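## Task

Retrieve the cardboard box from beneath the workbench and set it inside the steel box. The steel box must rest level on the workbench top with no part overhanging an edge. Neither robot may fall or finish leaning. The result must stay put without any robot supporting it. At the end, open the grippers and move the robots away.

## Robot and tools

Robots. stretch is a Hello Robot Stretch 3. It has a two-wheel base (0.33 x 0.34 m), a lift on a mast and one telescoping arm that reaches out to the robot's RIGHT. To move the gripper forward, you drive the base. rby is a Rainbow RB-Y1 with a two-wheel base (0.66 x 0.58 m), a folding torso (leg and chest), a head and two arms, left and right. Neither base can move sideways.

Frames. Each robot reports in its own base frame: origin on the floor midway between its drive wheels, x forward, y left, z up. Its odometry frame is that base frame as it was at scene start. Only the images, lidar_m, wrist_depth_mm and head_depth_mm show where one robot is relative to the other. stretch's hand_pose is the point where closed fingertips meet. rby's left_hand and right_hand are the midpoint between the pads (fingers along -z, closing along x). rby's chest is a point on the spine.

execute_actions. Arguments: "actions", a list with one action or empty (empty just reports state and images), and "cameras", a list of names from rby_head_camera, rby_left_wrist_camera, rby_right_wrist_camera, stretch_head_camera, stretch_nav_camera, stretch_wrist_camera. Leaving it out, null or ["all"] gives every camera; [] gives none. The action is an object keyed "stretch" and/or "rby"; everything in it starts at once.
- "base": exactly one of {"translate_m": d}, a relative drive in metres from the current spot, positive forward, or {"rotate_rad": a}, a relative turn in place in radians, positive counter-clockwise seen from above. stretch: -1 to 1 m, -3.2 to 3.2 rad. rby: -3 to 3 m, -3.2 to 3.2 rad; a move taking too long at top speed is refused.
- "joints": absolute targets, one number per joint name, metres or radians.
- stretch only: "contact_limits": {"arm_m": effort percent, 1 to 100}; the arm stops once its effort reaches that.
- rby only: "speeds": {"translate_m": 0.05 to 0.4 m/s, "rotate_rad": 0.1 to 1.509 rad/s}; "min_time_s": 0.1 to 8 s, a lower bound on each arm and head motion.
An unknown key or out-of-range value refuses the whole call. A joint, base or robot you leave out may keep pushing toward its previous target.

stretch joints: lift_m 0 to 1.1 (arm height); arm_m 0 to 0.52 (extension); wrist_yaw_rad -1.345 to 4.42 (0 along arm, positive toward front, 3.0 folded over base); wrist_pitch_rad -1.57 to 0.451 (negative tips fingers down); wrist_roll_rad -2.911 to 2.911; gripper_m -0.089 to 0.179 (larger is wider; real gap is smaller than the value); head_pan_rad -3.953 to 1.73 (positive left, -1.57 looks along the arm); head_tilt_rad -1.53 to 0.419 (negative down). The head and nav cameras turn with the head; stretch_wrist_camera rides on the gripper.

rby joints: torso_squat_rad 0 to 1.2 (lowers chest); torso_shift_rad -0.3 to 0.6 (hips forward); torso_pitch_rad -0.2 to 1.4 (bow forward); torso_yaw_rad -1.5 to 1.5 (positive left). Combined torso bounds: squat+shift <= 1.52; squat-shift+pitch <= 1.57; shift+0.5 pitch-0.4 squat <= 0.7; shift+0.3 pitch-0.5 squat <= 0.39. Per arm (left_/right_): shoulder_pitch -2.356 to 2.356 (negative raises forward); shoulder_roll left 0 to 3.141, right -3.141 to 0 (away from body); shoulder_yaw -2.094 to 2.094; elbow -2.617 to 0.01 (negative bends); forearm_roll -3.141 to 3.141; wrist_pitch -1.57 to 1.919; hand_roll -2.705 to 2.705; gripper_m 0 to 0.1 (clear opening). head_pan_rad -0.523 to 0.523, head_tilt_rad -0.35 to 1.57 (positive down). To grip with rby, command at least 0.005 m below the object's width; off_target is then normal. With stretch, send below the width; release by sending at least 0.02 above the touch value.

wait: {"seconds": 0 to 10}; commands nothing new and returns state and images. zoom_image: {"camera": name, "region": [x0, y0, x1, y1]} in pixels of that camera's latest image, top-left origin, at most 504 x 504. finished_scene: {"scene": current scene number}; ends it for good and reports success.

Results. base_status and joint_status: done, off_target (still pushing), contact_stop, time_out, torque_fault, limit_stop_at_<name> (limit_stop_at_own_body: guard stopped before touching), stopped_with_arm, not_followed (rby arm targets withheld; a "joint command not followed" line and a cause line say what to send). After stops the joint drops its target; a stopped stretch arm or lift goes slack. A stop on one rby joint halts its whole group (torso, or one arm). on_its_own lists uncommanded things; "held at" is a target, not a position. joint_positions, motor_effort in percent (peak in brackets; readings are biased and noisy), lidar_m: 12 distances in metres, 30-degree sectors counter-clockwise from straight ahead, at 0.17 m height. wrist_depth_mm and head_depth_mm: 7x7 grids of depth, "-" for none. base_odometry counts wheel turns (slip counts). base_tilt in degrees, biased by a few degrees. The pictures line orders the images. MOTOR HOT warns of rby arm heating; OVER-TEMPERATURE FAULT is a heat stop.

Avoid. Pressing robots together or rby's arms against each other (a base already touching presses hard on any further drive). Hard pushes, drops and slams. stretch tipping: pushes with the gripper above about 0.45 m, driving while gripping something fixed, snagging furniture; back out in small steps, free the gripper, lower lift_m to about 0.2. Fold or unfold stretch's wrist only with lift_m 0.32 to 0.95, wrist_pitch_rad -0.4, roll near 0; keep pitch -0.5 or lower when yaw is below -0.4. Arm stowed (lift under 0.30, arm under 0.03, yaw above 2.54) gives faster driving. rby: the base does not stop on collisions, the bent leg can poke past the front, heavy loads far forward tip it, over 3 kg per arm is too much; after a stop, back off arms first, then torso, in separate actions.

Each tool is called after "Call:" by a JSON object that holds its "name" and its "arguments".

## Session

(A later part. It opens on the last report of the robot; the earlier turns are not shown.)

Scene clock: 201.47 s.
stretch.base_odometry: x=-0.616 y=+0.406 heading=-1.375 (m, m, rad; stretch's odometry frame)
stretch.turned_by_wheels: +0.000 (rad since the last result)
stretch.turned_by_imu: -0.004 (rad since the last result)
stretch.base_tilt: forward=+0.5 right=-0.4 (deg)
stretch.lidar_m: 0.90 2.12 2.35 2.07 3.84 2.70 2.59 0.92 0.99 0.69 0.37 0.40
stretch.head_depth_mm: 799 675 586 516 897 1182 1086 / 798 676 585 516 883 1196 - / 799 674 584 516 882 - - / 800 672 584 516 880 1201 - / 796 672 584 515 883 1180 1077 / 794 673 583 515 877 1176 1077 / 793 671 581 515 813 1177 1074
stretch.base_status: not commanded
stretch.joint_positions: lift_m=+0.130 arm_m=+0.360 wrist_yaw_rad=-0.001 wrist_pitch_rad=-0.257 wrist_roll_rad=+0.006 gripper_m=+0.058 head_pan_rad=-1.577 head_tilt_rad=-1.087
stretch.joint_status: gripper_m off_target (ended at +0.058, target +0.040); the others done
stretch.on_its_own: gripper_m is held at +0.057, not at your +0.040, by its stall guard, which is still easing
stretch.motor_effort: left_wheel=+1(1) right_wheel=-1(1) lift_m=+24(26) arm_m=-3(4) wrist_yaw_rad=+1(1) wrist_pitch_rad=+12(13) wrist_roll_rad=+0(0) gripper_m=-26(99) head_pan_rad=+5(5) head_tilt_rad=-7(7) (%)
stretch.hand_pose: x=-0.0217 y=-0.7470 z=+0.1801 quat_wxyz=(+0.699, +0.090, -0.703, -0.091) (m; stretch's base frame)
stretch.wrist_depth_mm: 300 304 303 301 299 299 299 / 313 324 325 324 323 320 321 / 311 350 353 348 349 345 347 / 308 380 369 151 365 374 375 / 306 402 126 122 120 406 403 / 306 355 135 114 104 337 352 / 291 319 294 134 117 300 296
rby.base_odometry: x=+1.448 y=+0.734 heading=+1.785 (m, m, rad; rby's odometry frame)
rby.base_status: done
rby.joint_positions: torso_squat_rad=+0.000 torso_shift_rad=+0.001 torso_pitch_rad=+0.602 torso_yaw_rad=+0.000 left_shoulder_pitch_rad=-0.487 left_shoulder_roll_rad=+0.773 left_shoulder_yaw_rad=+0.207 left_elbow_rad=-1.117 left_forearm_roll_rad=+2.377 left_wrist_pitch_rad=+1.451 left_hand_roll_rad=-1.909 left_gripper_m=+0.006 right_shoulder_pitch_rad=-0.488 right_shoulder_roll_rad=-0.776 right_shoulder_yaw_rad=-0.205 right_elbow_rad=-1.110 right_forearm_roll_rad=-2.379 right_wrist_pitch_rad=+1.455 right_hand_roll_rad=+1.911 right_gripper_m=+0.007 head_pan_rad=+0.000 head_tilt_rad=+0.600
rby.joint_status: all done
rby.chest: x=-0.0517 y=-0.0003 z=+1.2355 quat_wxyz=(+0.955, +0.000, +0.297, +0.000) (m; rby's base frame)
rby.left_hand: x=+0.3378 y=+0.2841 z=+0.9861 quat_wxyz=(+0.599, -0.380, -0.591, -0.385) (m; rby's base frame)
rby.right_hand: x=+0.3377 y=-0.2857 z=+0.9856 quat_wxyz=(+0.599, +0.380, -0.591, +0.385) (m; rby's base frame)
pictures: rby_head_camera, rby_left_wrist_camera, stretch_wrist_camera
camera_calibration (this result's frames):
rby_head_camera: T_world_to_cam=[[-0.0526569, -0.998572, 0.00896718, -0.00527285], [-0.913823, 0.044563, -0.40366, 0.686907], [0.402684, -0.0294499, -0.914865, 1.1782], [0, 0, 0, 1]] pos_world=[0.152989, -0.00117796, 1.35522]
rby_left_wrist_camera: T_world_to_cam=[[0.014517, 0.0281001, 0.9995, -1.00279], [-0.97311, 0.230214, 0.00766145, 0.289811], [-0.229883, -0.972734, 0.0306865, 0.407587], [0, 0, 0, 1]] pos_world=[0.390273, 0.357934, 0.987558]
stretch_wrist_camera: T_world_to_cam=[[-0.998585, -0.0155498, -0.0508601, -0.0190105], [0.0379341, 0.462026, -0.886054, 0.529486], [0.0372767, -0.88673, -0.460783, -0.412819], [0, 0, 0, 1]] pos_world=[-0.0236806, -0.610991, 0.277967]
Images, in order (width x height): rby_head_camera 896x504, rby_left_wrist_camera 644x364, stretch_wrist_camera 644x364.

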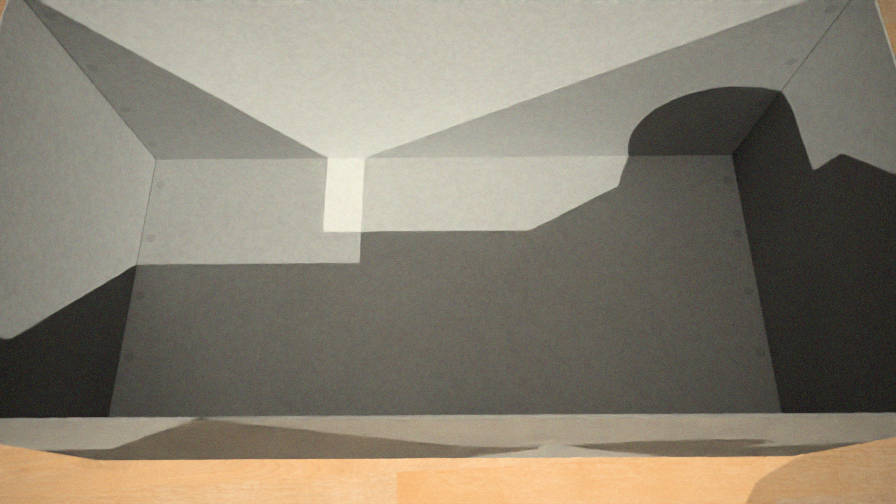

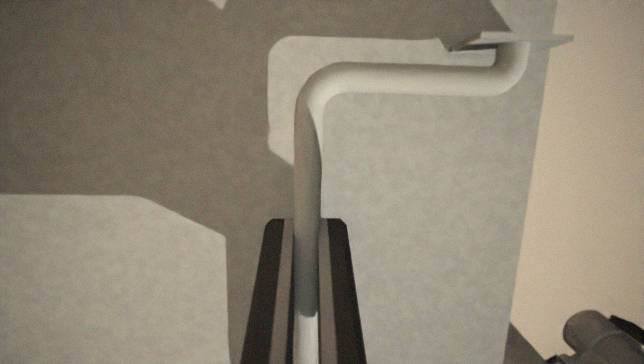

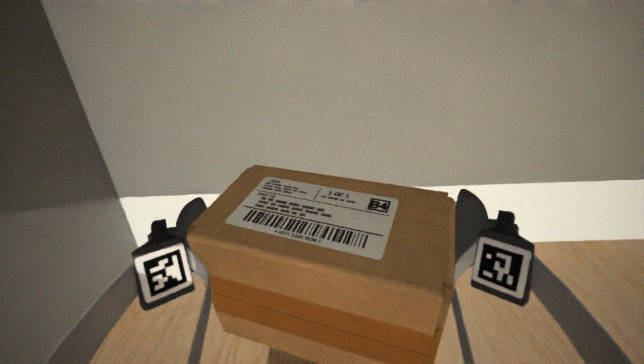

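Call:
{"name": "execute_actions", "arguments": {"actions": [{"rby":{"base":{"rotate_rad":-1.568},"joints":{"head_tilt_rad":-0.2}},"stretch":{"base":{"translate_m":-0.15},"joints":{"arm_m":0.0,"gripper_m":0.065}}}], "cameras": ["rby_head_camera","stretch_head_camera","stretch_wrist_camera"]}}

Scene clock: 211.43 s.
stretch.base_odometry: x=-0.645 y=+0.553 heading=-1.375 (m, m, rad; stretch's odometry frame)
stretch.turned_by_wheels: +0.000 (rad since the last result)
stretch.turned_by_imu: -0.003 (rad since the last result)
stretch.base_tilt: forward=+0.4 right=-0.4 (deg)
stretch.lidar_m: 1.01 2.27 2.35 2.27 3.60 2.55 2.44 0.77 1.00 0.33 0.54 0.48
stretch.head_depth_mm: 799 675 585 517 897 1185 1084 / 801 674 584 517 896 1198 - / 799 673 585 516 897 1215 - / 797 674 585 516 883 - - / 798 673 582 516 881 1178 1078 / 796 672 583 514 881 1181 1078 / 794 671 583 514 881 1179 1076
stretch.base_status: done
stretch.joint_positions: lift_m=+0.130 arm_m=+0.000 wrist_yaw_rad=-0.001 wrist_pitch_rad=-0.256 wrist_roll_rad=+0.006 gripper_m=+0.072 head_pan_rad=-1.577 head_tilt_rad=-1.087
stretch.joint_status: gripper_m off_target (ended at +0.072, target +0.065); the others done
stretch.on_its_own: gripper_m is held at +0.071, not at your +0.065, by its stall guard, which is not easing now
stretch.motor_effort: left_wheel=+2(2) right_wheel=-1(7) lift_m=+24(24) arm_m=-4(4) wrist_yaw_rad=+0(1) wrist_pitch_rad=+12(12) wrist_roll_rad=+0(0) gripper_m=-21(60) head_pan_rad=+3(5) head_tilt_rad=-7(7) (%)
stretch.hand_pose: x=-0.0217 y=-0.3871 z=+0.1804 quat_wxyz=(+0.699, +0.090, -0.703, -0.091) (m; stretch's base frame)
stretch.wrist_depth_mm: 472 622 631 631 627 626 636 / 469 672 678 687 686 678 669 / 464 675 731 733 717 722 702 / 460 603 594 153 582 575 554 / 453 503 126 122 120 457 430 / 388 385 133 114 104 335 355 / 326 317 294 133 117 302 297
rby.base_odometry: x=+1.448 y=+0.733 heading=+0.217 (m, m, rad; rby's odometry frame)
rby.base_status: done
rby.joint_positions: torso_squat_rad=+0.000 torso_shift_rad=+0.001 torso_pitch_rad=+0.602 torso_yaw_rad=+0.000 left_shoulder_pitch_rad=-0.487 left_shoulder_roll_rad=+0.773 left_shoulder_yaw_rad=+0.207 left_elbow_rad=-1.117 left_forearm_roll_rad=+2.377 left_wrist_pitch_rad=+1.451 left_hand_roll_rad=-1.909 left_gripper_m=+0.006 right_shoulder_pitch_rad=-0.488 right_shoulder_roll_rad=-0.776 right_shoulder_yaw_rad=-0.205 right_elbow_rad=-1.110 right_forearm_roll_rad=-2.379 right_wrist_pitch_rad=+1.455 right_hand_roll_rad=+1.911 right_gripper_m=+0.007 head_pan_rad=+0.000 head_tilt_rad=-0.200
rby.joint_status: all done
rby.chest: x=-0.0517 y=-0.0003 z=+1.2355 quat_wxyz=(+0.955, +0.000, +0.297, +0.000) (m; rby's base frame)
rby.left_hand: x=+0.3378 y=+0.2841 z=+0.9861 quat_wxyz=(+0.599, -0.380, -0.591, -0.385) (m; rby's base frame)
rby.right_hand: x=+0.3377 y=-0.2856 z=+0.9856 quat_wxyz=(+0.599, +0.380, -0.591, +0.385) (m; rby's base frame)
pictures: rby_head_camera, stretch_head_camera (sideways: a quarter turn clockwise sets it upright), stretch_wrist_camera
camera_calibration (this result's frames):
rby_head_camera: T_world_to_cam=[[-0.0432311, -0.998559, -0.0317989, 0.05057], [-0.347117, 0.0448584, -0.936748, 1.38165], [0.936825, -0.0294588, -0.348556, 0.349625], [0, 0, 0, 1]] pos_world=[0.154242, -0.00118193, 1.41773]
stretch_head_camera: T_world_to_cam=[[-0.00214548, 0.86425, -0.503058, 0.674167], [0.999995, 0.00306507, 0.00100091, -0.00478676], [0.00240694, -0.503054, -0.864252, 1.0798], [0, 0, 0, 1]] pos_world=[0.00363412, -0.0394349, 1.27237]
stretch_wrist_camera: T_world_to_cam=[[-0.998585, -0.0156041, -0.050843, -0.0134251], [0.037933, 0.461096, -0.886539, 0.363155], [0.0372771, -0.887213, -0.459851, -0.0939231], [0, 0, 0, 1]] pos_world=[-0.0236805, -0.250988, 0.278078]
Images, in order (width x height): rby_head_camera 896x504, stretch_head_camera 896x504, stretch_wrist_camera 644x364.

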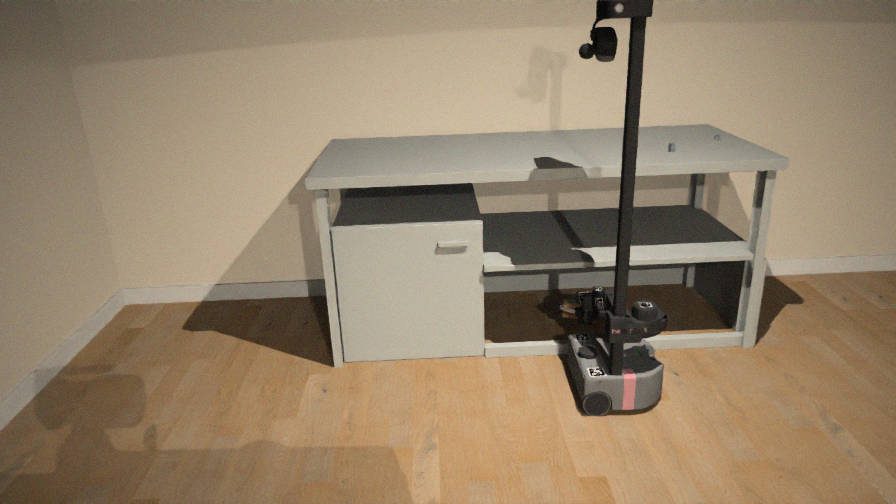

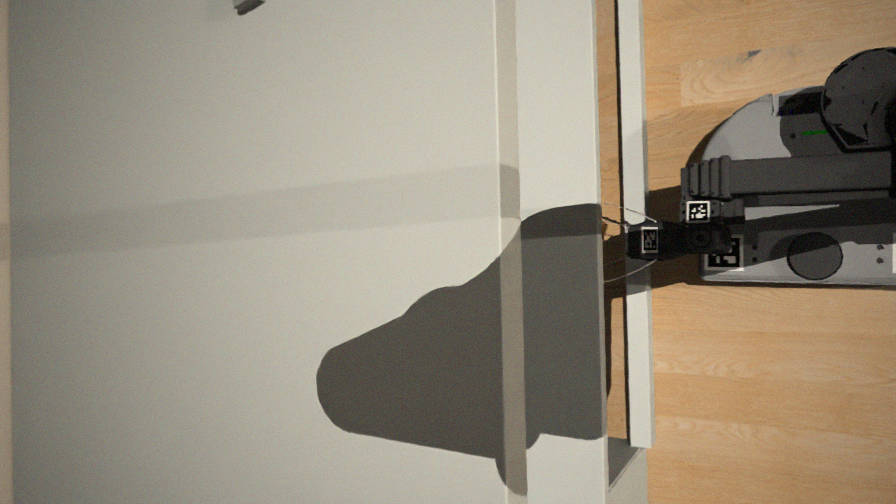

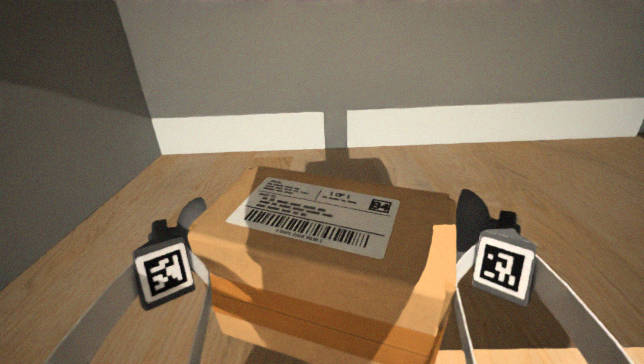

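Call:
{"name": "execute_actions", "arguments": {"actions": [{"rby":{"base":{"translate_m":1.2},"joints":{"head_tilt_rad":0.0}},"stretch":{"base":{"translate_m":-0.2},"joints":{"wrist_yaw_rad":1.75,"lift_m":0.15,"head_pan_rad":-0.9}}}], "cameras": ["rby_head_camera","stretch_head_camera"]}}

Scene clock: 227.57 s.
stretch.base_odometry: x=-0.684 y=+0.750 heading=-1.375 (m, m, rad; stretch's odometry frame)
stretch.turned_by_wheels: +0.000 (rad since the last result)
stretch.turned_by_imu: -0.003 (rad since the last result)
stretch.base_tilt: forward=+0.5 right=-0.5 (deg)
stretch.lidar_m: 0.19 2.48 1.14 4.87 3.31 2.32 2.24 0.59 0.77 0.96 0.84 0.18
stretch.head_depth_mm: 799 677 585 518 484 821 1082 / 800 676 585 516 844 1144 1093 / 798 675 585 525 895 1186 - / 798 674 585 546 1240 1193 - / 798 673 584 954 1284 1149 1093 / 797 673 600 1020 1306 1183 1080 / 795 672 867 1384 1297 1177 1071
stretch.base_status: done
stretch.joint_positions: lift_m=+0.150 arm_m=+0.000 wrist_yaw_rad=+1.747 wrist_pitch_rad=-0.255 wrist_roll_rad=+0.006 gripper_m=+0.072 head_pan_rad=-0.907 head_tilt_rad=-1.087
stretch.joint_status: all done
stretch.on_its_own: gripper_m is held at +0.071, not at your +0.065, by its stall guard, which is not easing now
stretch.motor_effort: left_wheel=+1(2) right_wheel=-1(6) lift_m=+24(25) arm_m=-3(4) wrist_yaw_rad=+3(4) wrist_pitch_rad=+12(12) wrist_roll_rad=+0(0) gripper_m=-21(21) head_pan_rad=+5(52) head_tilt_rad=-7(7) (%)
stretch.hand_pose: x=+0.2168 y=-0.1029 z=+0.2005 quat_wxyz=(+0.519, +0.597, -0.383, +0.478) (m; stretch's base frame)
stretch.wrist_depth_mm: - - - - - 486 397 / - - - - - 477 421 / - - 972 955 898 477 450 / 710 690 629 152 629 505 478 / 527 537 126 122 120 430 465 / 418 415 133 114 104 360 376 / 351 342 317 133 116 322 309
rby.base_odometry: x=+2.620 y=+0.991 heading=+0.217 (m, m, rad; rby's odometry frame)
rby.base_status: done
rby.joint_positions: torso_squat_rad=+0.000 torso_shift_rad=+0.001 torso_pitch_rad=+0.602 torso_yaw_rad=+0.000 left_shoulder_pitch_rad=-0.487 left_shoulder_roll_rad=+0.773 left_shoulder_yaw_rad=+0.207 left_elbow_rad=-1.117 left_forearm_roll_rad=+2.377 left_wrist_pitch_rad=+1.451 left_hand_roll_rad=-1.909 left_gripper_m=+0.006 right_shoulder_pitch_rad=-0.488 right_shoulder_roll_rad=-0.776 right_shoulder_yaw_rad=-0.205 right_elbow_rad=-1.110 right_forearm_roll_rad=-2.379 right_wrist_pitch_rad=+1.455 right_hand_roll_rad=+1.911 right_gripper_m=+0.007 head_pan_rad=+0.000 head_tilt_rad=+0.000
rby.joint_status: all done
rby.chest: x=-0.0517 y=-0.0003 z=+1.2355 quat_wxyz=(+0.955, +0.000, +0.297, +0.000) (m; rby's base frame)
rby.left_hand: x=+0.3378 y=+0.2841 z=+0.9861 quat_wxyz=(+0.599, -0.380, -0.591, -0.385) (m; rby's base frame)
rby.right_hand: x=+0.3378 y=-0.2857 z=+0.9856 quat_wxyz=(+0.599, +0.380, -0.591, +0.385) (m; rby's base frame)
pictures: rby_head_camera, stretch_head_camera (sideways: a quarter turn clockwise sets it upright)
camera_calibration (this result's frames):
rby_head_camera: T_world_to_cam=[[-0.048614, -0.998564, -0.0225253, 0.0381292], [-0.52634, 0.0447779, -0.849094, 1.27427], [0.848883, -0.0294218, -0.527761, 0.605314], [0, 0, 0, 1]] pos_world=[0.158715, -0.00117553, 1.4023]
stretch_head_camera: T_world_to_cam=[[-0.538322, 0.676123, -0.503058, 0.677438], [0.781957, 0.623331, 0.00100091, -0.00345673], [0.314249, -0.392831, -0.864252, 1.0779], [0, 0, 0, 1]] pos_world=[0.0286535, -0.0324428, 1.27237]
Images, in order (width x height): rby_head_camera 896x504, stretch_head_camera 896x504.

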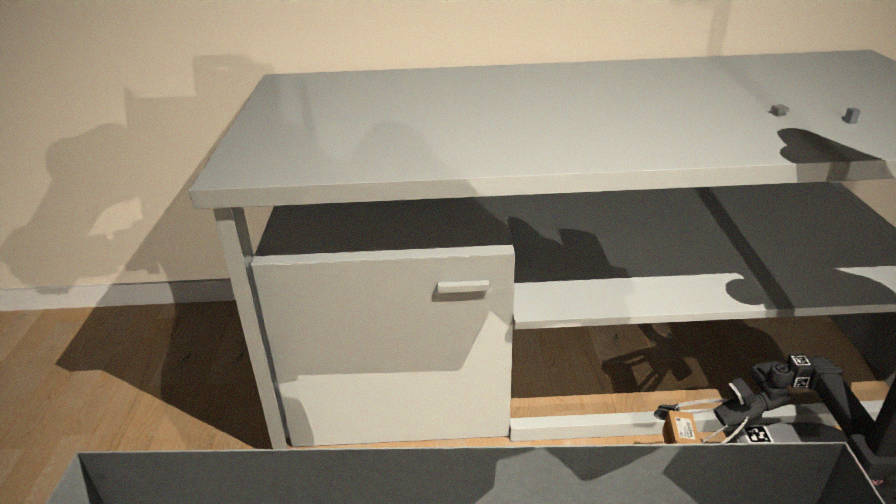

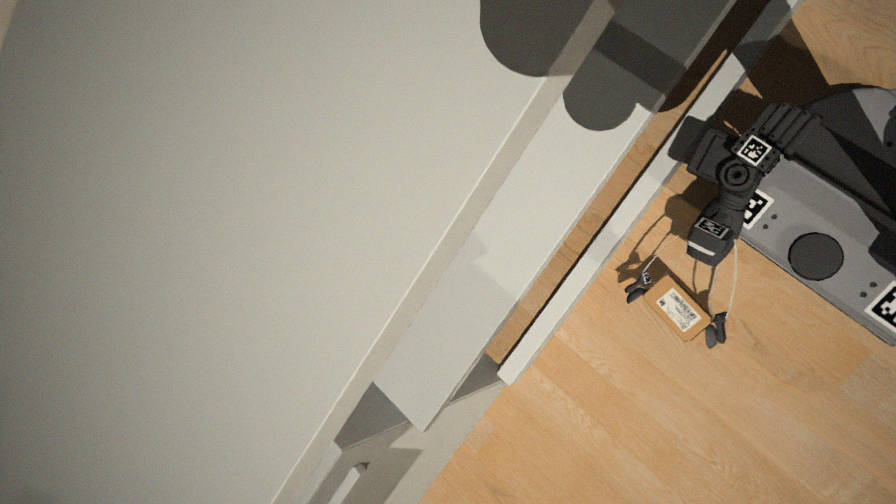

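Call:
{"name": "execute_actions", "arguments": {"actions": [{"rby":{"base":{"translate_m":1.15},"joints":{"head_tilt_rad":0.75}},"stretch":{"base":{"translate_m":-0.35},"joints":{"lift_m":0.7,"head_tilt_rad":-0.6,"head_pan_rad":-0.4}}}], "cameras": ["rby_head_camera","stretch_head_camera","stretch_nav_camera"]}}

Scene clock: 242.67 s.
stretch.base_odometry: x=-0.752 y=+1.093 heading=-1.374 (m, m, rad; stretch's odometry frame)
stretch.turned_by_wheels: +0.000 (rad since the last result)
stretch.turned_by_imu: -0.004 (rad since the last result)
stretch.base_tilt: forward=+0.5 right=-0.4 (deg)
stretch.lidar_m: 0.80 0.89 3.70 4.86 2.78 1.97 1.88 1.52 0.33 0.72 1.00 0.98
stretch.head_depth_mm: 1228 1311 1274 869 654 526 460 / 1414 1518 1278 864 654 540 791 / 1666 1758 1119 824 653 940 846 / 2027 2016 771 788 1123 1275 1184 / 2393 1335 833 1158 1445 1421 1201 / 2317 1393 612 2068 1736 1251 1198 / 2197 1313 578 2344 1494 1245 1201
stretch.base_status: done
stretch.joint_positions: lift_m=+0.700 arm_m=+0.000 wrist_yaw_rad=+1.747 wrist_pitch_rad=-0.255 wrist_roll_rad=+0.006 gripper_m=+0.072 head_pan_rad=-0.407 head_tilt_rad=-0.606
stretch.joint_status: all done
stretch.on_its_own: gripper_m is held at +0.071, not at your +0.065, by its stall guard, which is not easing now
stretch.motor_effort: left_wheel=+1(3) right_wheel=-1(5) lift_m=+24(25) arm_m=-4(3) wrist_yaw_rad=+2(4) wrist_pitch_rad=+11(12) wrist_roll_rad=+0(0) gripper_m=-21(20) head_pan_rad=+5(42) head_tilt_rad=+2(33) (%)
stretch.hand_pose: x=+0.2168 y=-0.1029 z=+0.7505 quat_wxyz=(+0.519, +0.597, -0.383, +0.478) (m; stretch's base frame)
stretch.wrist_depth_mm: - - - - - 473 352 / - - - - - 956 196 / - - - - - 827 774 / - - - 153 896 843 814 / - - 125 122 120 700 659 / - - 133 114 104 526 548 / 995 984 910 133 116 477 455
rby.base_odometry: x=+3.743 y=+1.239 heading=+0.217 (m, m, rad; rby's odometry frame)
rby.base_status: done
rby.joint_positions: torso_squat_rad=+0.000 torso_shift_rad=+0.001 torso_pitch_rad=+0.602 torso_yaw_rad=+0.000 left_shoulder_pitch_rad=-0.487 left_shoulder_roll_rad=+0.773 left_shoulder_yaw_rad=+0.207 left_elbow_rad=-1.117 left_forearm_roll_rad=+2.377 left_wrist_pitch_rad=+1.451 left_hand_roll_rad=-1.909 left_gripper_m=+0.006 right_shoulder_pitch_rad=-0.488 right_shoulder_roll_rad=-0.776 right_shoulder_yaw_rad=-0.205 right_elbow_rad=-1.110 right_forearm_roll_rad=-2.379 right_wrist_pitch_rad=+1.455 right_hand_roll_rad=+1.911 right_gripper_m=+0.007 head_pan_rad=+0.000 head_tilt_rad=+0.750
rby.joint_status: all done
rby.chest: x=-0.0517 y=-0.0003 z=+1.2355 quat_wxyz=(+0.955, +0.000, +0.297, +0.000) (m; rby's base frame)
rby.left_hand: x=+0.3378 y=+0.2841 z=+0.9861 quat_wxyz=(+0.599, -0.380, -0.591, -0.385) (m; rby's base frame)
rby.right_hand: x=+0.3378 y=-0.2856 z=+0.9856 quat_wxyz=(+0.599, +0.380, -0.591, +0.385) (m; rby's base frame)
pictures: rby_head_camera, stretch_head_camera (sideways: a quarter turn clockwise sets it upright), stretch_nav_camera (sideways: a quarter turn counterclockwise sets it upright)
camera_calibration (this result's frames):
rby_head_camera: T_world_to_cam=[[-0.0506155, -0.998578, 0.0167556, -0.0162298], [-0.963905, 0.0444532, -0.262509, 0.495034], [0.261391, -0.0294379, -0.964784, 1.25871], [0, 0, 0, 1]] pos_world=[0.147329, -0.00115885, 1.3446]
stretch_head_camera: T_world_to_cam=[[-0.492698, 0.204486, -0.845834, 1.12384], [0.38813, 0.921599, -0.00328283, 0.00452331], [0.778848, -0.329911, -0.533437, 0.644828], [0, 0, 0, 1]] pos_world=[0.0497369, -0.0212433, 1.29458]
stretch_nav_camera: T_world_to_cam=[[0.511996, -0.252427, 0.821061, -1.02786], [-0.404581, -0.914051, -0.0287285, 0.0892014], [0.757743, -0.317476, -0.570117, 0.701174], [0, 0, 0, 1]] pos_world=[0.0310409, 0.0446802, 1.24625]
Images, in order (width x height): rby_head_camera 896x504, stretch_head_camera 896x504, stretch_nav_camera 672x504.

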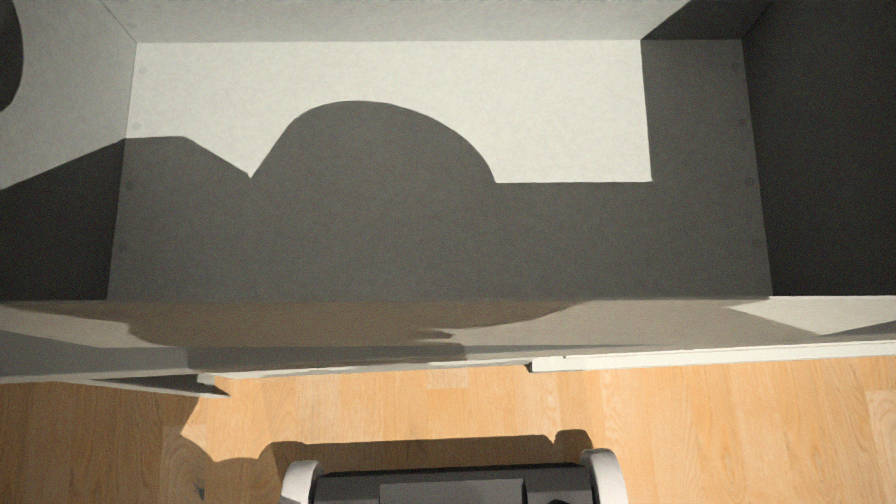

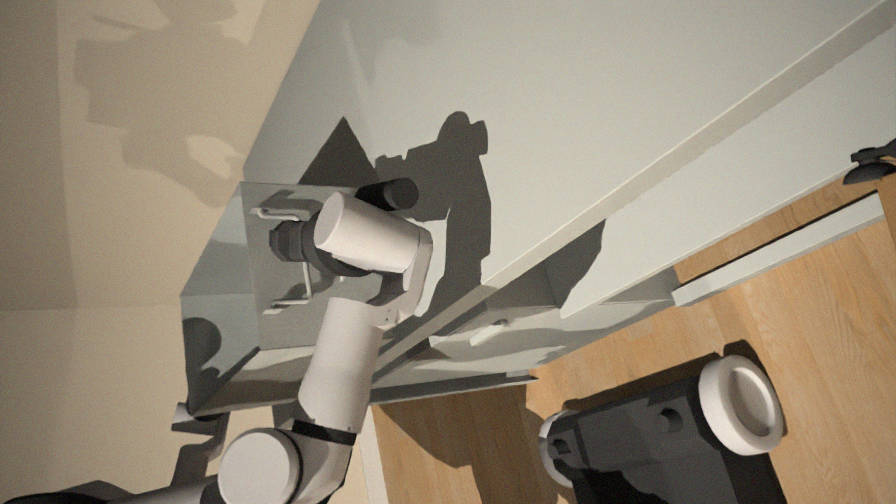

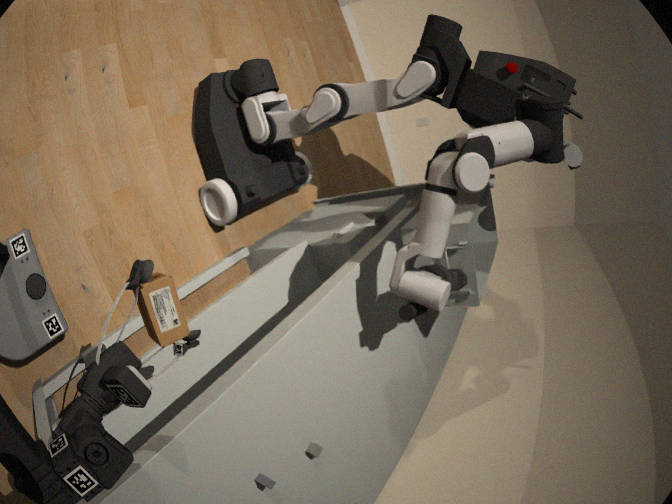

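Call:
{"name": "execute_actions", "arguments": {"actions": [{"rby":{"base":{"translate_m":0.05},"joints":{"torso_squat_rad":0.30}},"stretch":{"joints":{"lift_m":1.09}}}], "cameras": ["rby_head_camera","stretch_head_camera","rby_left_wrist_camera"]}}

Scene clock: 261.50 s.
stretch.base_odometry: x=-0.752 y=+1.093 heading=-1.374 (m, m, rad; stretch's odometry frame)
stretch.turned_by_wheels: +0.000 (rad since the last result)
stretch.turned_by_imu: -0.002 (rad since the last result)
stretch.base_tilt: forward=+0.5 right=-0.4 (deg)
stretch.lidar_m: 0.80 0.89 3.70 4.85 2.78 1.97 1.89 1.52 0.33 0.72 1.00 0.98
stretch.head_depth_mm: 1229 1303 1278 927 632 541 468 / 1417 1518 1273 951 - 540 772 / 1664 1758 908 700 - 940 1116 / 2031 2061 891 701 - - 1185 / 2402 2545 856 969 - 1330 1200 / 2295 2415 613 2065 1928 1238 1201 / 653 609 657 2246 1447 1258 1203
stretch.base_status: not commanded
stretch.joint_positions: lift_m=+1.090 arm_m=+0.000 wrist_yaw_rad=+1.747 wrist_pitch_rad=-0.255 wrist_roll_rad=+0.006 gripper_m=+0.072 head_pan_rad=-0.407 head_tilt_rad=-0.606
stretch.joint_status: all done
stretch.on_its_own: gripper_m is held at +0.071, not at your +0.065, by its stall guard, which is not easing now
stretch.motor_effort: left_wheel=+2(2) right_wheel=-1(1) lift_m=+24(23) arm_m=-3(3) wrist_yaw_rad=+3(3) wrist_pitch_rad=+11(12) wrist_roll_rad=+0(0) gripper_m=-21(21) head_pan_rad=+5(4) head_tilt_rad=+3(3) (%)
stretch.hand_pose: x=+0.2168 y=-0.1029 z=+1.1405 quat_wxyz=(+0.519, +0.597, -0.383, +0.478) (m; stretch's base frame)
stretch.wrist_depth_mm: - - - 825 - - - / - - - 923 - - - / - - - - 563 736 - / - - - 152 553 512 800 / - - 125 122 120 534 647 / - - 134 114 104 503 534 / - - - 133 116 454 449
rby.base_odometry: x=+3.792 y=+1.249 heading=+0.217 (m, m, rad; rby's odometry frame)
rby.base_status: done
rby.joint_positions: torso_squat_rad=+0.300 torso_shift_rad=+0.001 torso_pitch_rad=+0.602 torso_yaw_rad=+0.000 left_shoulder_pitch_rad=-0.487 left_shoulder_roll_rad=+0.773 left_shoulder_yaw_rad=+0.207 left_elbow_rad=-1.117 left_forearm_roll_rad=+2.377 left_wrist_pitch_rad=+1.451 left_hand_roll_rad=-1.909 left_gripper_m=+0.006 right_shoulder_pitch_rad=-0.488 right_shoulder_roll_rad=-0.776 right_shoulder_yaw_rad=-0.205 right_elbow_rad=-1.110 right_forearm_roll_rad=-2.379 right_wrist_pitch_rad=+1.455 right_hand_roll_rad=+1.911 right_gripper_m=+0.007 head_pan_rad=+0.000 head_tilt_rad=+0.750
rby.joint_status: all done
rby.chest: x=-0.0518 y=-0.0003 z=+1.2043 quat_wxyz=(+0.955, +0.000, +0.296, +0.000) (m; rby's base frame)
rby.left_hand: x=+0.3377 y=+0.2841 z=+0.9550 quat_wxyz=(+0.599, -0.379, -0.591, -0.385) (m; rby's base frame)
rby.right_hand: x=+0.3377 y=-0.2856 z=+0.9545 quat_wxyz=(+0.599, +0.380, -0.591, +0.385) (m; rby's base frame)
pictures: rby_head_camera, rby_left_wrist_camera, stretch_head_camera (sideways: a quarter turn clockwise sets it upright)
camera_calibration (this result's frames):
rby_head_camera: T_world_to_cam=[[-0.0506188, -0.998578, 0.016745, -0.0156889], [-0.963852, 0.0444533, -0.262704, 0.486944], [0.261586, -0.0294375, -0.964731, 1.2286], [0, 0, 0, 1]] pos_world=[0.147163, -0.00114584, 1.31346]
rby_left_wrist_camera: T_world_to_cam=[[0.0143457, 0.0281187, 0.999502, -0.971614], [-0.973128, 0.230144, 0.00749265, 0.290188], [-0.229818, -0.97275, 0.0306646, 0.408563], [0, 0, 0, 1]] pos_world=[0.390223, 0.357965, 0.956427]
stretch_head_camera: T_world_to_cam=[[-0.492697, 0.204486, -0.845834, 1.12385], [0.38813, 0.921599, -0.00328283, 0.00452331], [0.778848, -0.329911, -0.533436, 0.644828], [0, 0, 0, 1]] pos_world=[0.0497369, -0.0212433, 1.29458]
Images, in order (width x height): rby_head_camera 896x504, rby_left_wrist_camera 644x364, stretch_head_camera 896x504.

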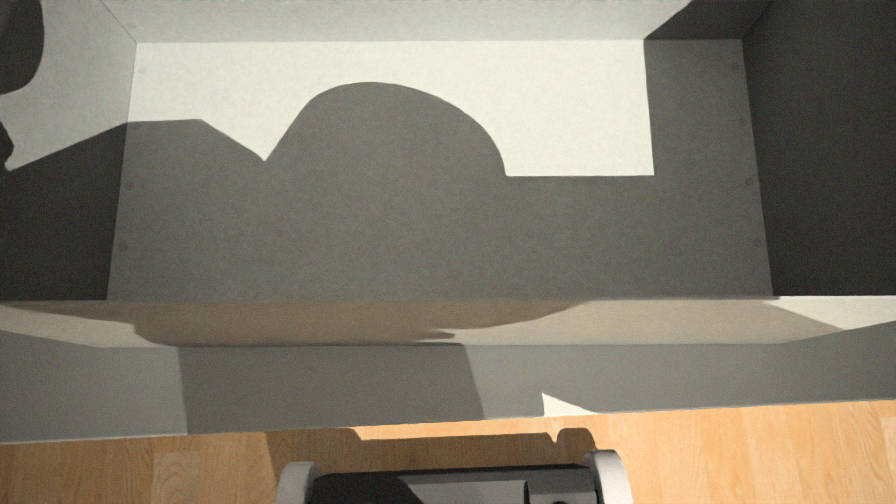

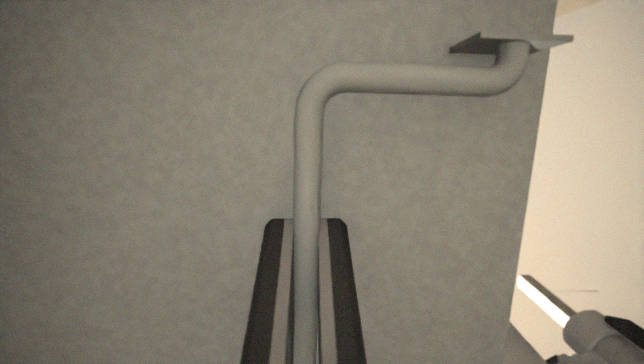

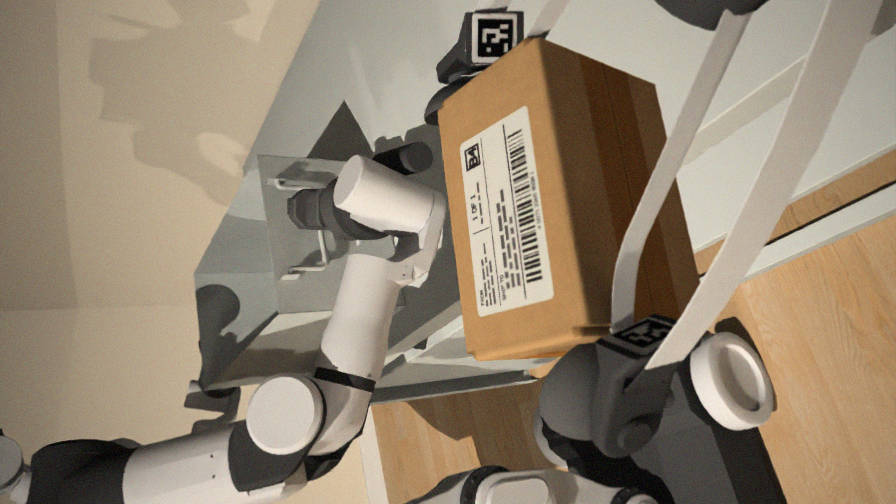

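Call:
{"name": "execute_actions", "arguments": {"actions": [{"rby":{"joints":{"torso_squat_rad":0.35}}}], "cameras": ["rby_head_camera"]}}

Scene clock: 266.73 s.
stretch.base_odometry: x=-0.752 y=+1.093 heading=-1.374 (m, m, rad; stretch's odometry frame)
stretch.turned_by_wheels: +0.000 (rad since the last result)
stretch.turned_by_imu: -0.001 (rad since the last result)
stretch.base_tilt: forward=+0.5 right=-0.4 (deg)
stretch.lidar_m: 0.80 0.89 3.68 4.85 2.78 1.96 1.89 1.53 0.33 0.72 1.00 0.98
stretch.head_depth_mm: 1228 1310 1286 931 634 542 468 / 1420 1516 1281 952 - 540 773 / 1658 1756 910 700 - 937 1111 / 2031 2038 892 711 - - 1184 / 2394 2537 878 947 - 1325 1203 / 2312 2452 614 2068 1912 1237 1197 / 662 613 662 2158 1253 1257 1200
stretch.base_status: not commanded
stretch.joint_positions: lift_m=+1.090 arm_m=+0.000 wrist_yaw_rad=+1.747 wrist_pitch_rad=-0.255 wrist_roll_rad=+0.006 gripper_m=+0.072 head_pan_rad=-0.407 head_tilt_rad=-0.606
stretch.joint_status: not commanded
stretch.on_its_own: gripper_m is held at +0.071, not at your +0.065, by its stall guard, which is not easing now
stretch.motor_effort: left_wheel=+2(2) right_wheel=-1(1) lift_m=+24(24) arm_m=-3(3) wrist_yaw_rad=+3(3) wrist_pitch_rad=+12(12) wrist_roll_rad=+0(1) gripper_m=-21(21) head_pan_rad=+5(5) head_tilt_rad=+3(3) (%)
stretch.hand_pose: x=+0.2168 y=-0.1029 z=+1.1405 quat_wxyz=(+0.519, +0.597, -0.383, +0.478) (m; stretch's base frame)
stretch.wrist_depth_mm: - - - 822 - - - / - - - 906 - - - / - - - - 574 735 - / - - - 152 557 525 799 / - - 125 122 120 533 654 / - - 133 114 104 503 536 / - - - 133 116 458 447
rby.base_odometry: x=+3.792 y=+1.249 heading=+0.217 (m, m, rad; rby's odometry frame)
rby.base_status: not commanded
rby.joint_positions: torso_squat_rad=+0.350 torso_shift_rad=+0.000 torso_pitch_rad=+0.599 torso_yaw_rad=+0.000 left_shoulder_pitch_rad=-0.489 left_shoulder_roll_rad=+0.774 left_shoulder_yaw_rad=+0.208 left_elbow_rad=-1.119 left_forearm_roll_rad=+2.379 left_wrist_pitch_rad=+1.452 left_hand_roll_rad=-1.909 left_gripper_m=+0.007 right_shoulder_pitch_rad=-0.492 right_shoulder_roll_rad=-0.777 right_shoulder_yaw_rad=-0.208 right_elbow_rad=-1.112 right_forearm_roll_rad=-2.381 right_wrist_pitch_rad=+1.456 right_hand_roll_rad=+1.911 right_gripper_m=+0.007 head_pan_rad=+0.000 head_tilt_rad=+0.750
rby.joint_status: all done
rby.chest: x=-0.0533 y=-0.0003 z=+1.1936 quat_wxyz=(+0.955, +0.000, +0.295, +0.000) (m; rby's base frame)
rby.left_hand: x=+0.3381 y=+0.2840 z=+0.9476 quat_wxyz=(+0.596, -0.378, -0.594, -0.386) (m; rby's base frame)
rby.right_hand: x=+0.3383 y=-0.2855 z=+0.9477 quat_wxyz=(+0.595, +0.379, -0.594, +0.386) (m; rby's base frame)
pictures: rby_head_camera
camera_calibration (this result's frames):
rby_head_camera: T_world_to_cam=[[-0.0506623, -0.998577, 0.0166282, -0.0154231], [-0.963057, 0.0444374, -0.265604, 0.486196], [0.264488, -0.0294701, -0.963939, 1.21787], [0, 0, 0, 1]] pos_world=[0.145342, -0.0011158, 1.30334]
Images, in order (width x height): rby_head_camera 896x504.

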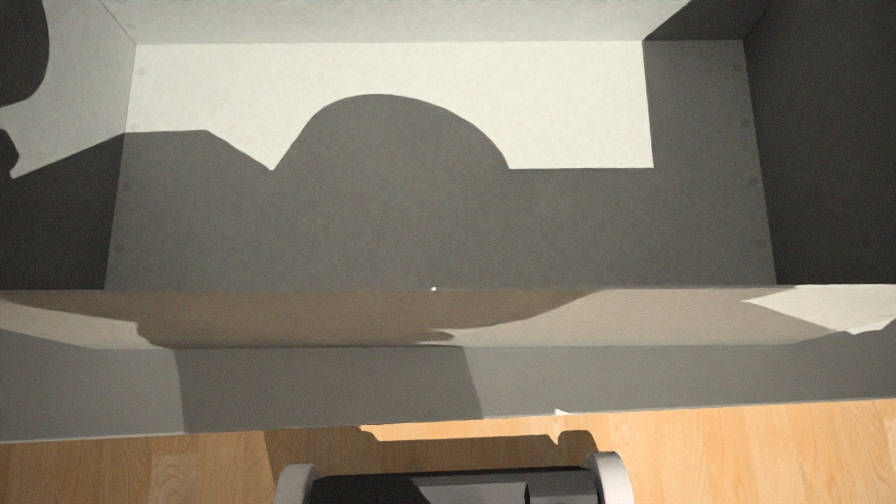

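Landed. Release and withdraw.

Call:
{"name": "execute_actions", "arguments": {"actions": [{"rby":{"joints":{"left_gripper_m":0.05,"right_gripper_m":0.05}}}], "cameras": []}}

Call:
{"name": "execute_actions", "arguments": {"actions": [{"rby":{"joints":{"left_shoulder_pitch_rad":-0.571,"left_shoulder_roll_rad":0.858,"left_shoulder_yaw_rad":0.17,"left_elbow_rad":-0.87,"left_forearm_roll_rad":2.452,"left_wrist_pitch_rad":1.592,"left_hand_roll_rad":-1.983,"right_shoulder_pitch_rad":-0.571,"right_shoulder_roll_rad":-0.858,"right_shoulder_yaw_rad":-0.17,"right_elbow_rad":-0.87,"right_forearm_roll_rad":-2.452,"right_wrist_pitch_rad":1.592,"right_hand_roll_rad":1.983},"min_time_s":0.6}}], "cameras": ["rby_left_wrist_camera","rby_right_wrist_camera","stretch_nav_camera"]}}

Scene clock: 282.57 s.
stretch.base_odometry: x=-0.752 y=+1.093 heading=-1.374 (m, m, rad; stretch's odometry frame)
stretch.turned_by_wheels: +0.000 (rad since the last result)
stretch.turned_by_imu: -0.001 (rad since the last result)
stretch.base_tilt: forward=+0.5 right=-0.4 (deg)
stretch.lidar_m: 0.81 0.89 3.73 4.85 2.78 1.97 1.89 1.52 0.33 0.72 1.00 0.98
stretch.head_depth_mm: 1229 1306 1279 933 633 541 467 / 1415 1520 1271 950 - 540 772 / 1671 1755 912 700 - 938 1117 / 2024 2051 893 711 - - 1182 / 2416 2517 875 945 - 1322 1206 / 2309 2446 617 2057 1918 1229 1200 / 664 616 665 2163 1254 1250 1197
stretch.base_status: not commanded
stretch.joint_positions: lift_m=+1.090 arm_m=+0.000 wrist_yaw_rad=+1.747 wrist_pitch_rad=-0.255 wrist_roll_rad=+0.006 gripper_m=+0.072 head_pan_rad=-0.407 head_tilt_rad=-0.606
stretch.joint_status: not commanded
stretch.on_its_own: gripper_m is held at +0.071, not at your +0.065, by its stall guard, which is not easing now
stretch.motor_effort: left_wheel=+2(2) right_wheel=-1(1) lift_m=+24(24) arm_m=-3(3) wrist_yaw_rad=+3(3) wrist_pitch_rad=+12(12) wrist_roll_rad=+0(0) gripper_m=-21(21) head_pan_rad=+4(5) head_tilt_rad=+3(3) (%)
stretch.hand_pose: x=+0.2168 y=-0.1029 z=+1.1405 quat_wxyz=(+0.519, +0.597, -0.383, +0.478) (m; stretch's base frame)
stretch.wrist_depth_mm: - - - 840 - - - / - - - 925 - - - / - - - - 581 731 - / - - - 153 546 526 795 / - - 126 122 120 514 650 / - - 134 114 104 507 527 / - - - 133 116 454 446
rby.base_odometry: x=+3.792 y=+1.249 heading=+0.217 (m, m, rad; rby's odometry frame)
rby.base_status: not commanded
rby.joint_positions: torso_squat_rad=+0.350 torso_shift_rad=+0.001 torso_pitch_rad=+0.600 torso_yaw_rad=+0.000 left_shoulder_pitch_rad=-0.488 left_shoulder_roll_rad=+0.774 left_shoulder_yaw_rad=+0.208 left_elbow_rad=-1.118 left_forearm_roll_rad=+2.378 left_wrist_pitch_rad=+1.452 left_hand_roll_rad=-1.909 left_gripper_m=+0.050 right_shoulder_pitch_rad=-0.490 right_shoulder_roll_rad=-0.777 right_shoulder_yaw_rad=-0.207 right_elbow_rad=-1.111 right_forearm_roll_rad=-2.380 right_wrist_pitch_rad=+1.456 right_hand_roll_rad=+1.911 right_gripper_m=+0.050 head_pan_rad=+0.000 head_tilt_rad=+0.750
rby.joint_status: all done
rby.chest: x=-0.0527 y=-0.0003 z=+1.1934 quat_wxyz=(+0.955, +0.000, +0.296, +0.000) (m; rby's base frame)
rby.left_hand: x=+0.3381 y=+0.2842 z=+0.9463 quat_wxyz=(+0.597, -0.379, -0.593, -0.386) (m; rby's base frame)
rby.right_hand: x=+0.3381 y=-0.2856 z=+0.9458 quat_wxyz=(+0.597, +0.379, -0.592, +0.386) (m; rby's base frame)
pictures: none
No camera images: the call's "cameras" was empty. Leave "cameras" out to get every camera's image.

Scene clock: 283.47 s.
stretch.base_odometry: x=-0.752 y=+1.093 heading=-1.374 (m, m, rad; stretch's odometry frame)
stretch.turned_by_wheels: +0.000 (rad since the last result)
stretch.turned_by_imu: +0.000 (rad since the last result)
stretch.base_tilt: forward=+0.5 right=-0.4 (deg)
stretch.lidar_m: 0.80 0.89 3.72 4.84 2.79 1.96 1.89 1.52 0.33 0.72 1.00 0.98
stretch.head_depth_mm: 1235 1307 1276 930 632 541 468 / 1409 1518 1271 952 - 541 771 / 1672 1766 914 658 - 940 1119 / 2024 2054 902 681 - - 1185 / 2396 2508 629 945 - 1330 1198 / 2303 1473 603 2063 1909 1235 1197 / 657 609 2641 2162 1259 1259 1200
stretch.base_status: not commanded
stretch.joint_positions: lift_m=+1.090 arm_m=+0.000 wrist_yaw_rad=+1.747 wrist_pitch_rad=-0.255 wrist_roll_rad=+0.006 gripper_m=+0.072 head_pan_rad=-0.407 head_tilt_rad=-0.606
stretch.joint_status: not commanded
stretch.on_its_own: gripper_m is held at +0.071, not at your +0.065, by its stall guard, which is not easing now
stretch.motor_effort: left_wheel=+2(2) right_wheel=-1(1) lift_m=+24(24) arm_m=-3(3) wrist_yaw_rad=+3(3) wrist_pitch_rad=+12(12) wrist_roll_rad=+0(0) gripper_m=-21(21) head_pan_rad=+5(5) head_tilt_rad=+3(3) (%)
stretch.hand_pose: x=+0.2168 y=-0.1029 z=+1.1405 quat_wxyz=(+0.519, +0.597, -0.383, +0.478) (m; stretch's base frame)
stretch.wrist_depth_mm: - - - 841 - - - / - - - 910 - - - / - - - - 558 732 - / - - - 153 531 527 787 / - - 125 122 120 469 642 / - - 133 114 104 505 535 / - - - 133 116 453 447
rby.base_odometry: x=+3.792 y=+1.249 heading=+0.217 (m, m, rad; rby's odometry frame)
rby.base_status: not commanded
rby.joint_positions: torso_squat_rad=+0.350 torso_shift_rad=+0.001 torso_pitch_rad=+0.600 torso_yaw_rad=+0.000 left_shoulder_pitch_rad=-0.571 left_shoulder_roll_rad=+0.858 left_shoulder_yaw_rad=+0.170 left_elbow_rad=-0.870 left_forearm_roll_rad=+2.452 left_wrist_pitch_rad=+1.592 left_hand_roll_rad=-1.983 left_gripper_m=+0.050 right_shoulder_pitch_rad=-0.571 right_shoulder_roll_rad=-0.858 right_shoulder_yaw_rad=-0.170 right_elbow_rad=-0.870 right_forearm_roll_rad=-2.452 right_wrist_pitch_rad=+1.592 right_hand_roll_rad=+1.983 right_gripper_m=+0.050 head_pan_rad=+0.000 head_tilt_rad=+0.750
rby.joint_status: all done
rby.chest: x=-0.0527 y=-0.0003 z=+1.1934 quat_wxyz=(+0.955, +0.000, +0.296, +0.000) (m; rby's base frame)
rby.left_hand: x=+0.3390 y=+0.3266 z=+0.9483 quat_wxyz=(+0.596, -0.380, -0.596, -0.380) (m; rby's base frame)
rby.right_hand: x=+0.3391 y=-0.3268 z=+0.9480 quat_wxyz=(+0.596, +0.380, -0.596, +0.380) (m; rby's base frame)
pictures: rby_left_wrist_camera, rby_right_wrist_camera, stretch_nav_camera (sideways: a quarter turn counterclockwise sets it upright)
camera_calibration (this result's frames):
rby_left_wrist_camera: T_world_to_cam=[[0.00885743, 0.0404151, 0.999144, -0.967991], [-0.974881, 0.222727, -0.000366939, 0.292207], [-0.222552, -0.974043, 0.0413727, 0.438225], [0, 0, 0, 1]] pos_world=[0.390968, 0.400888, 0.949139]
rby_right_wrist_camera: T_world_to_cam=[[-0.00290624, -0.022309, -0.999747, 0.93823], [-0.966275, -0.25737, 0.00855207, 0.269202], [-0.257496, 0.966055, -0.0208086, 0.511789], [0, 0, 0, 1]] pos_world=[0.394633, -0.404201, 0.94634]
stretch_nav_camera: T_world_to_cam=[[0.511996, -0.252427, 0.821061, -1.02786], [-0.404581, -0.914051, -0.0287285, 0.0892015], [0.757743, -0.317476, -0.570117, 0.701174], [0, 0, 0, 1]] pos_world=[0.031041, 0.0446802, 1.24625]
Images, in order (width x height): rby_left_wrist_camera 644x364, rby_right_wrist_camera 644x364, stretch_nav_camera 672x504.

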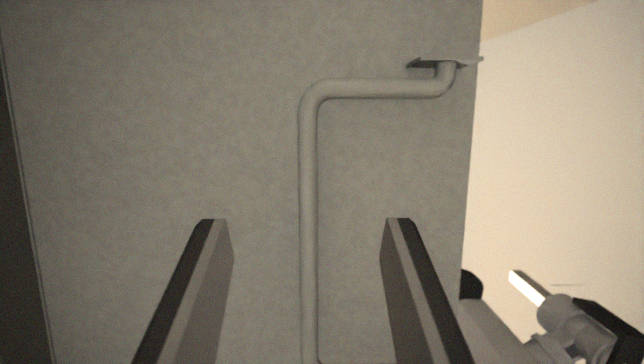

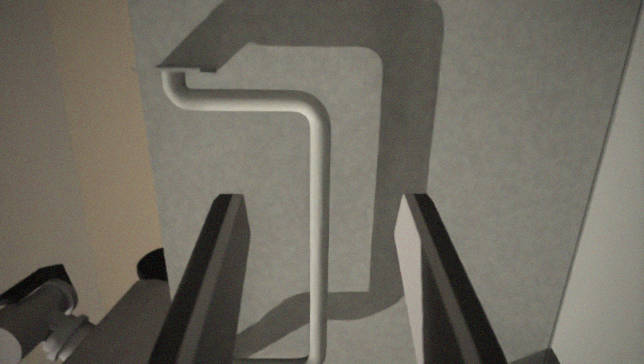

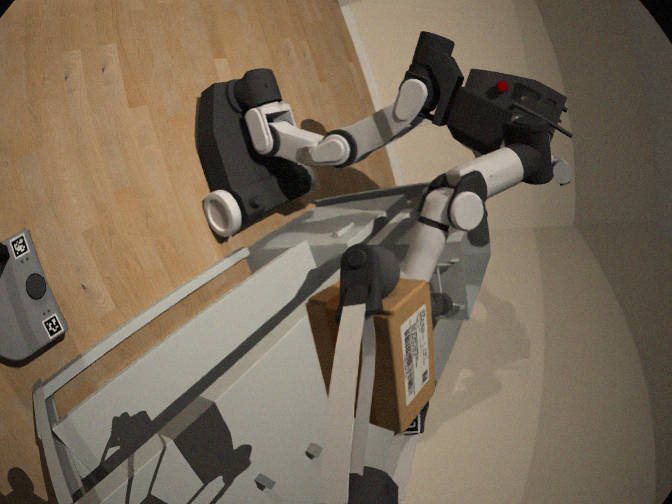

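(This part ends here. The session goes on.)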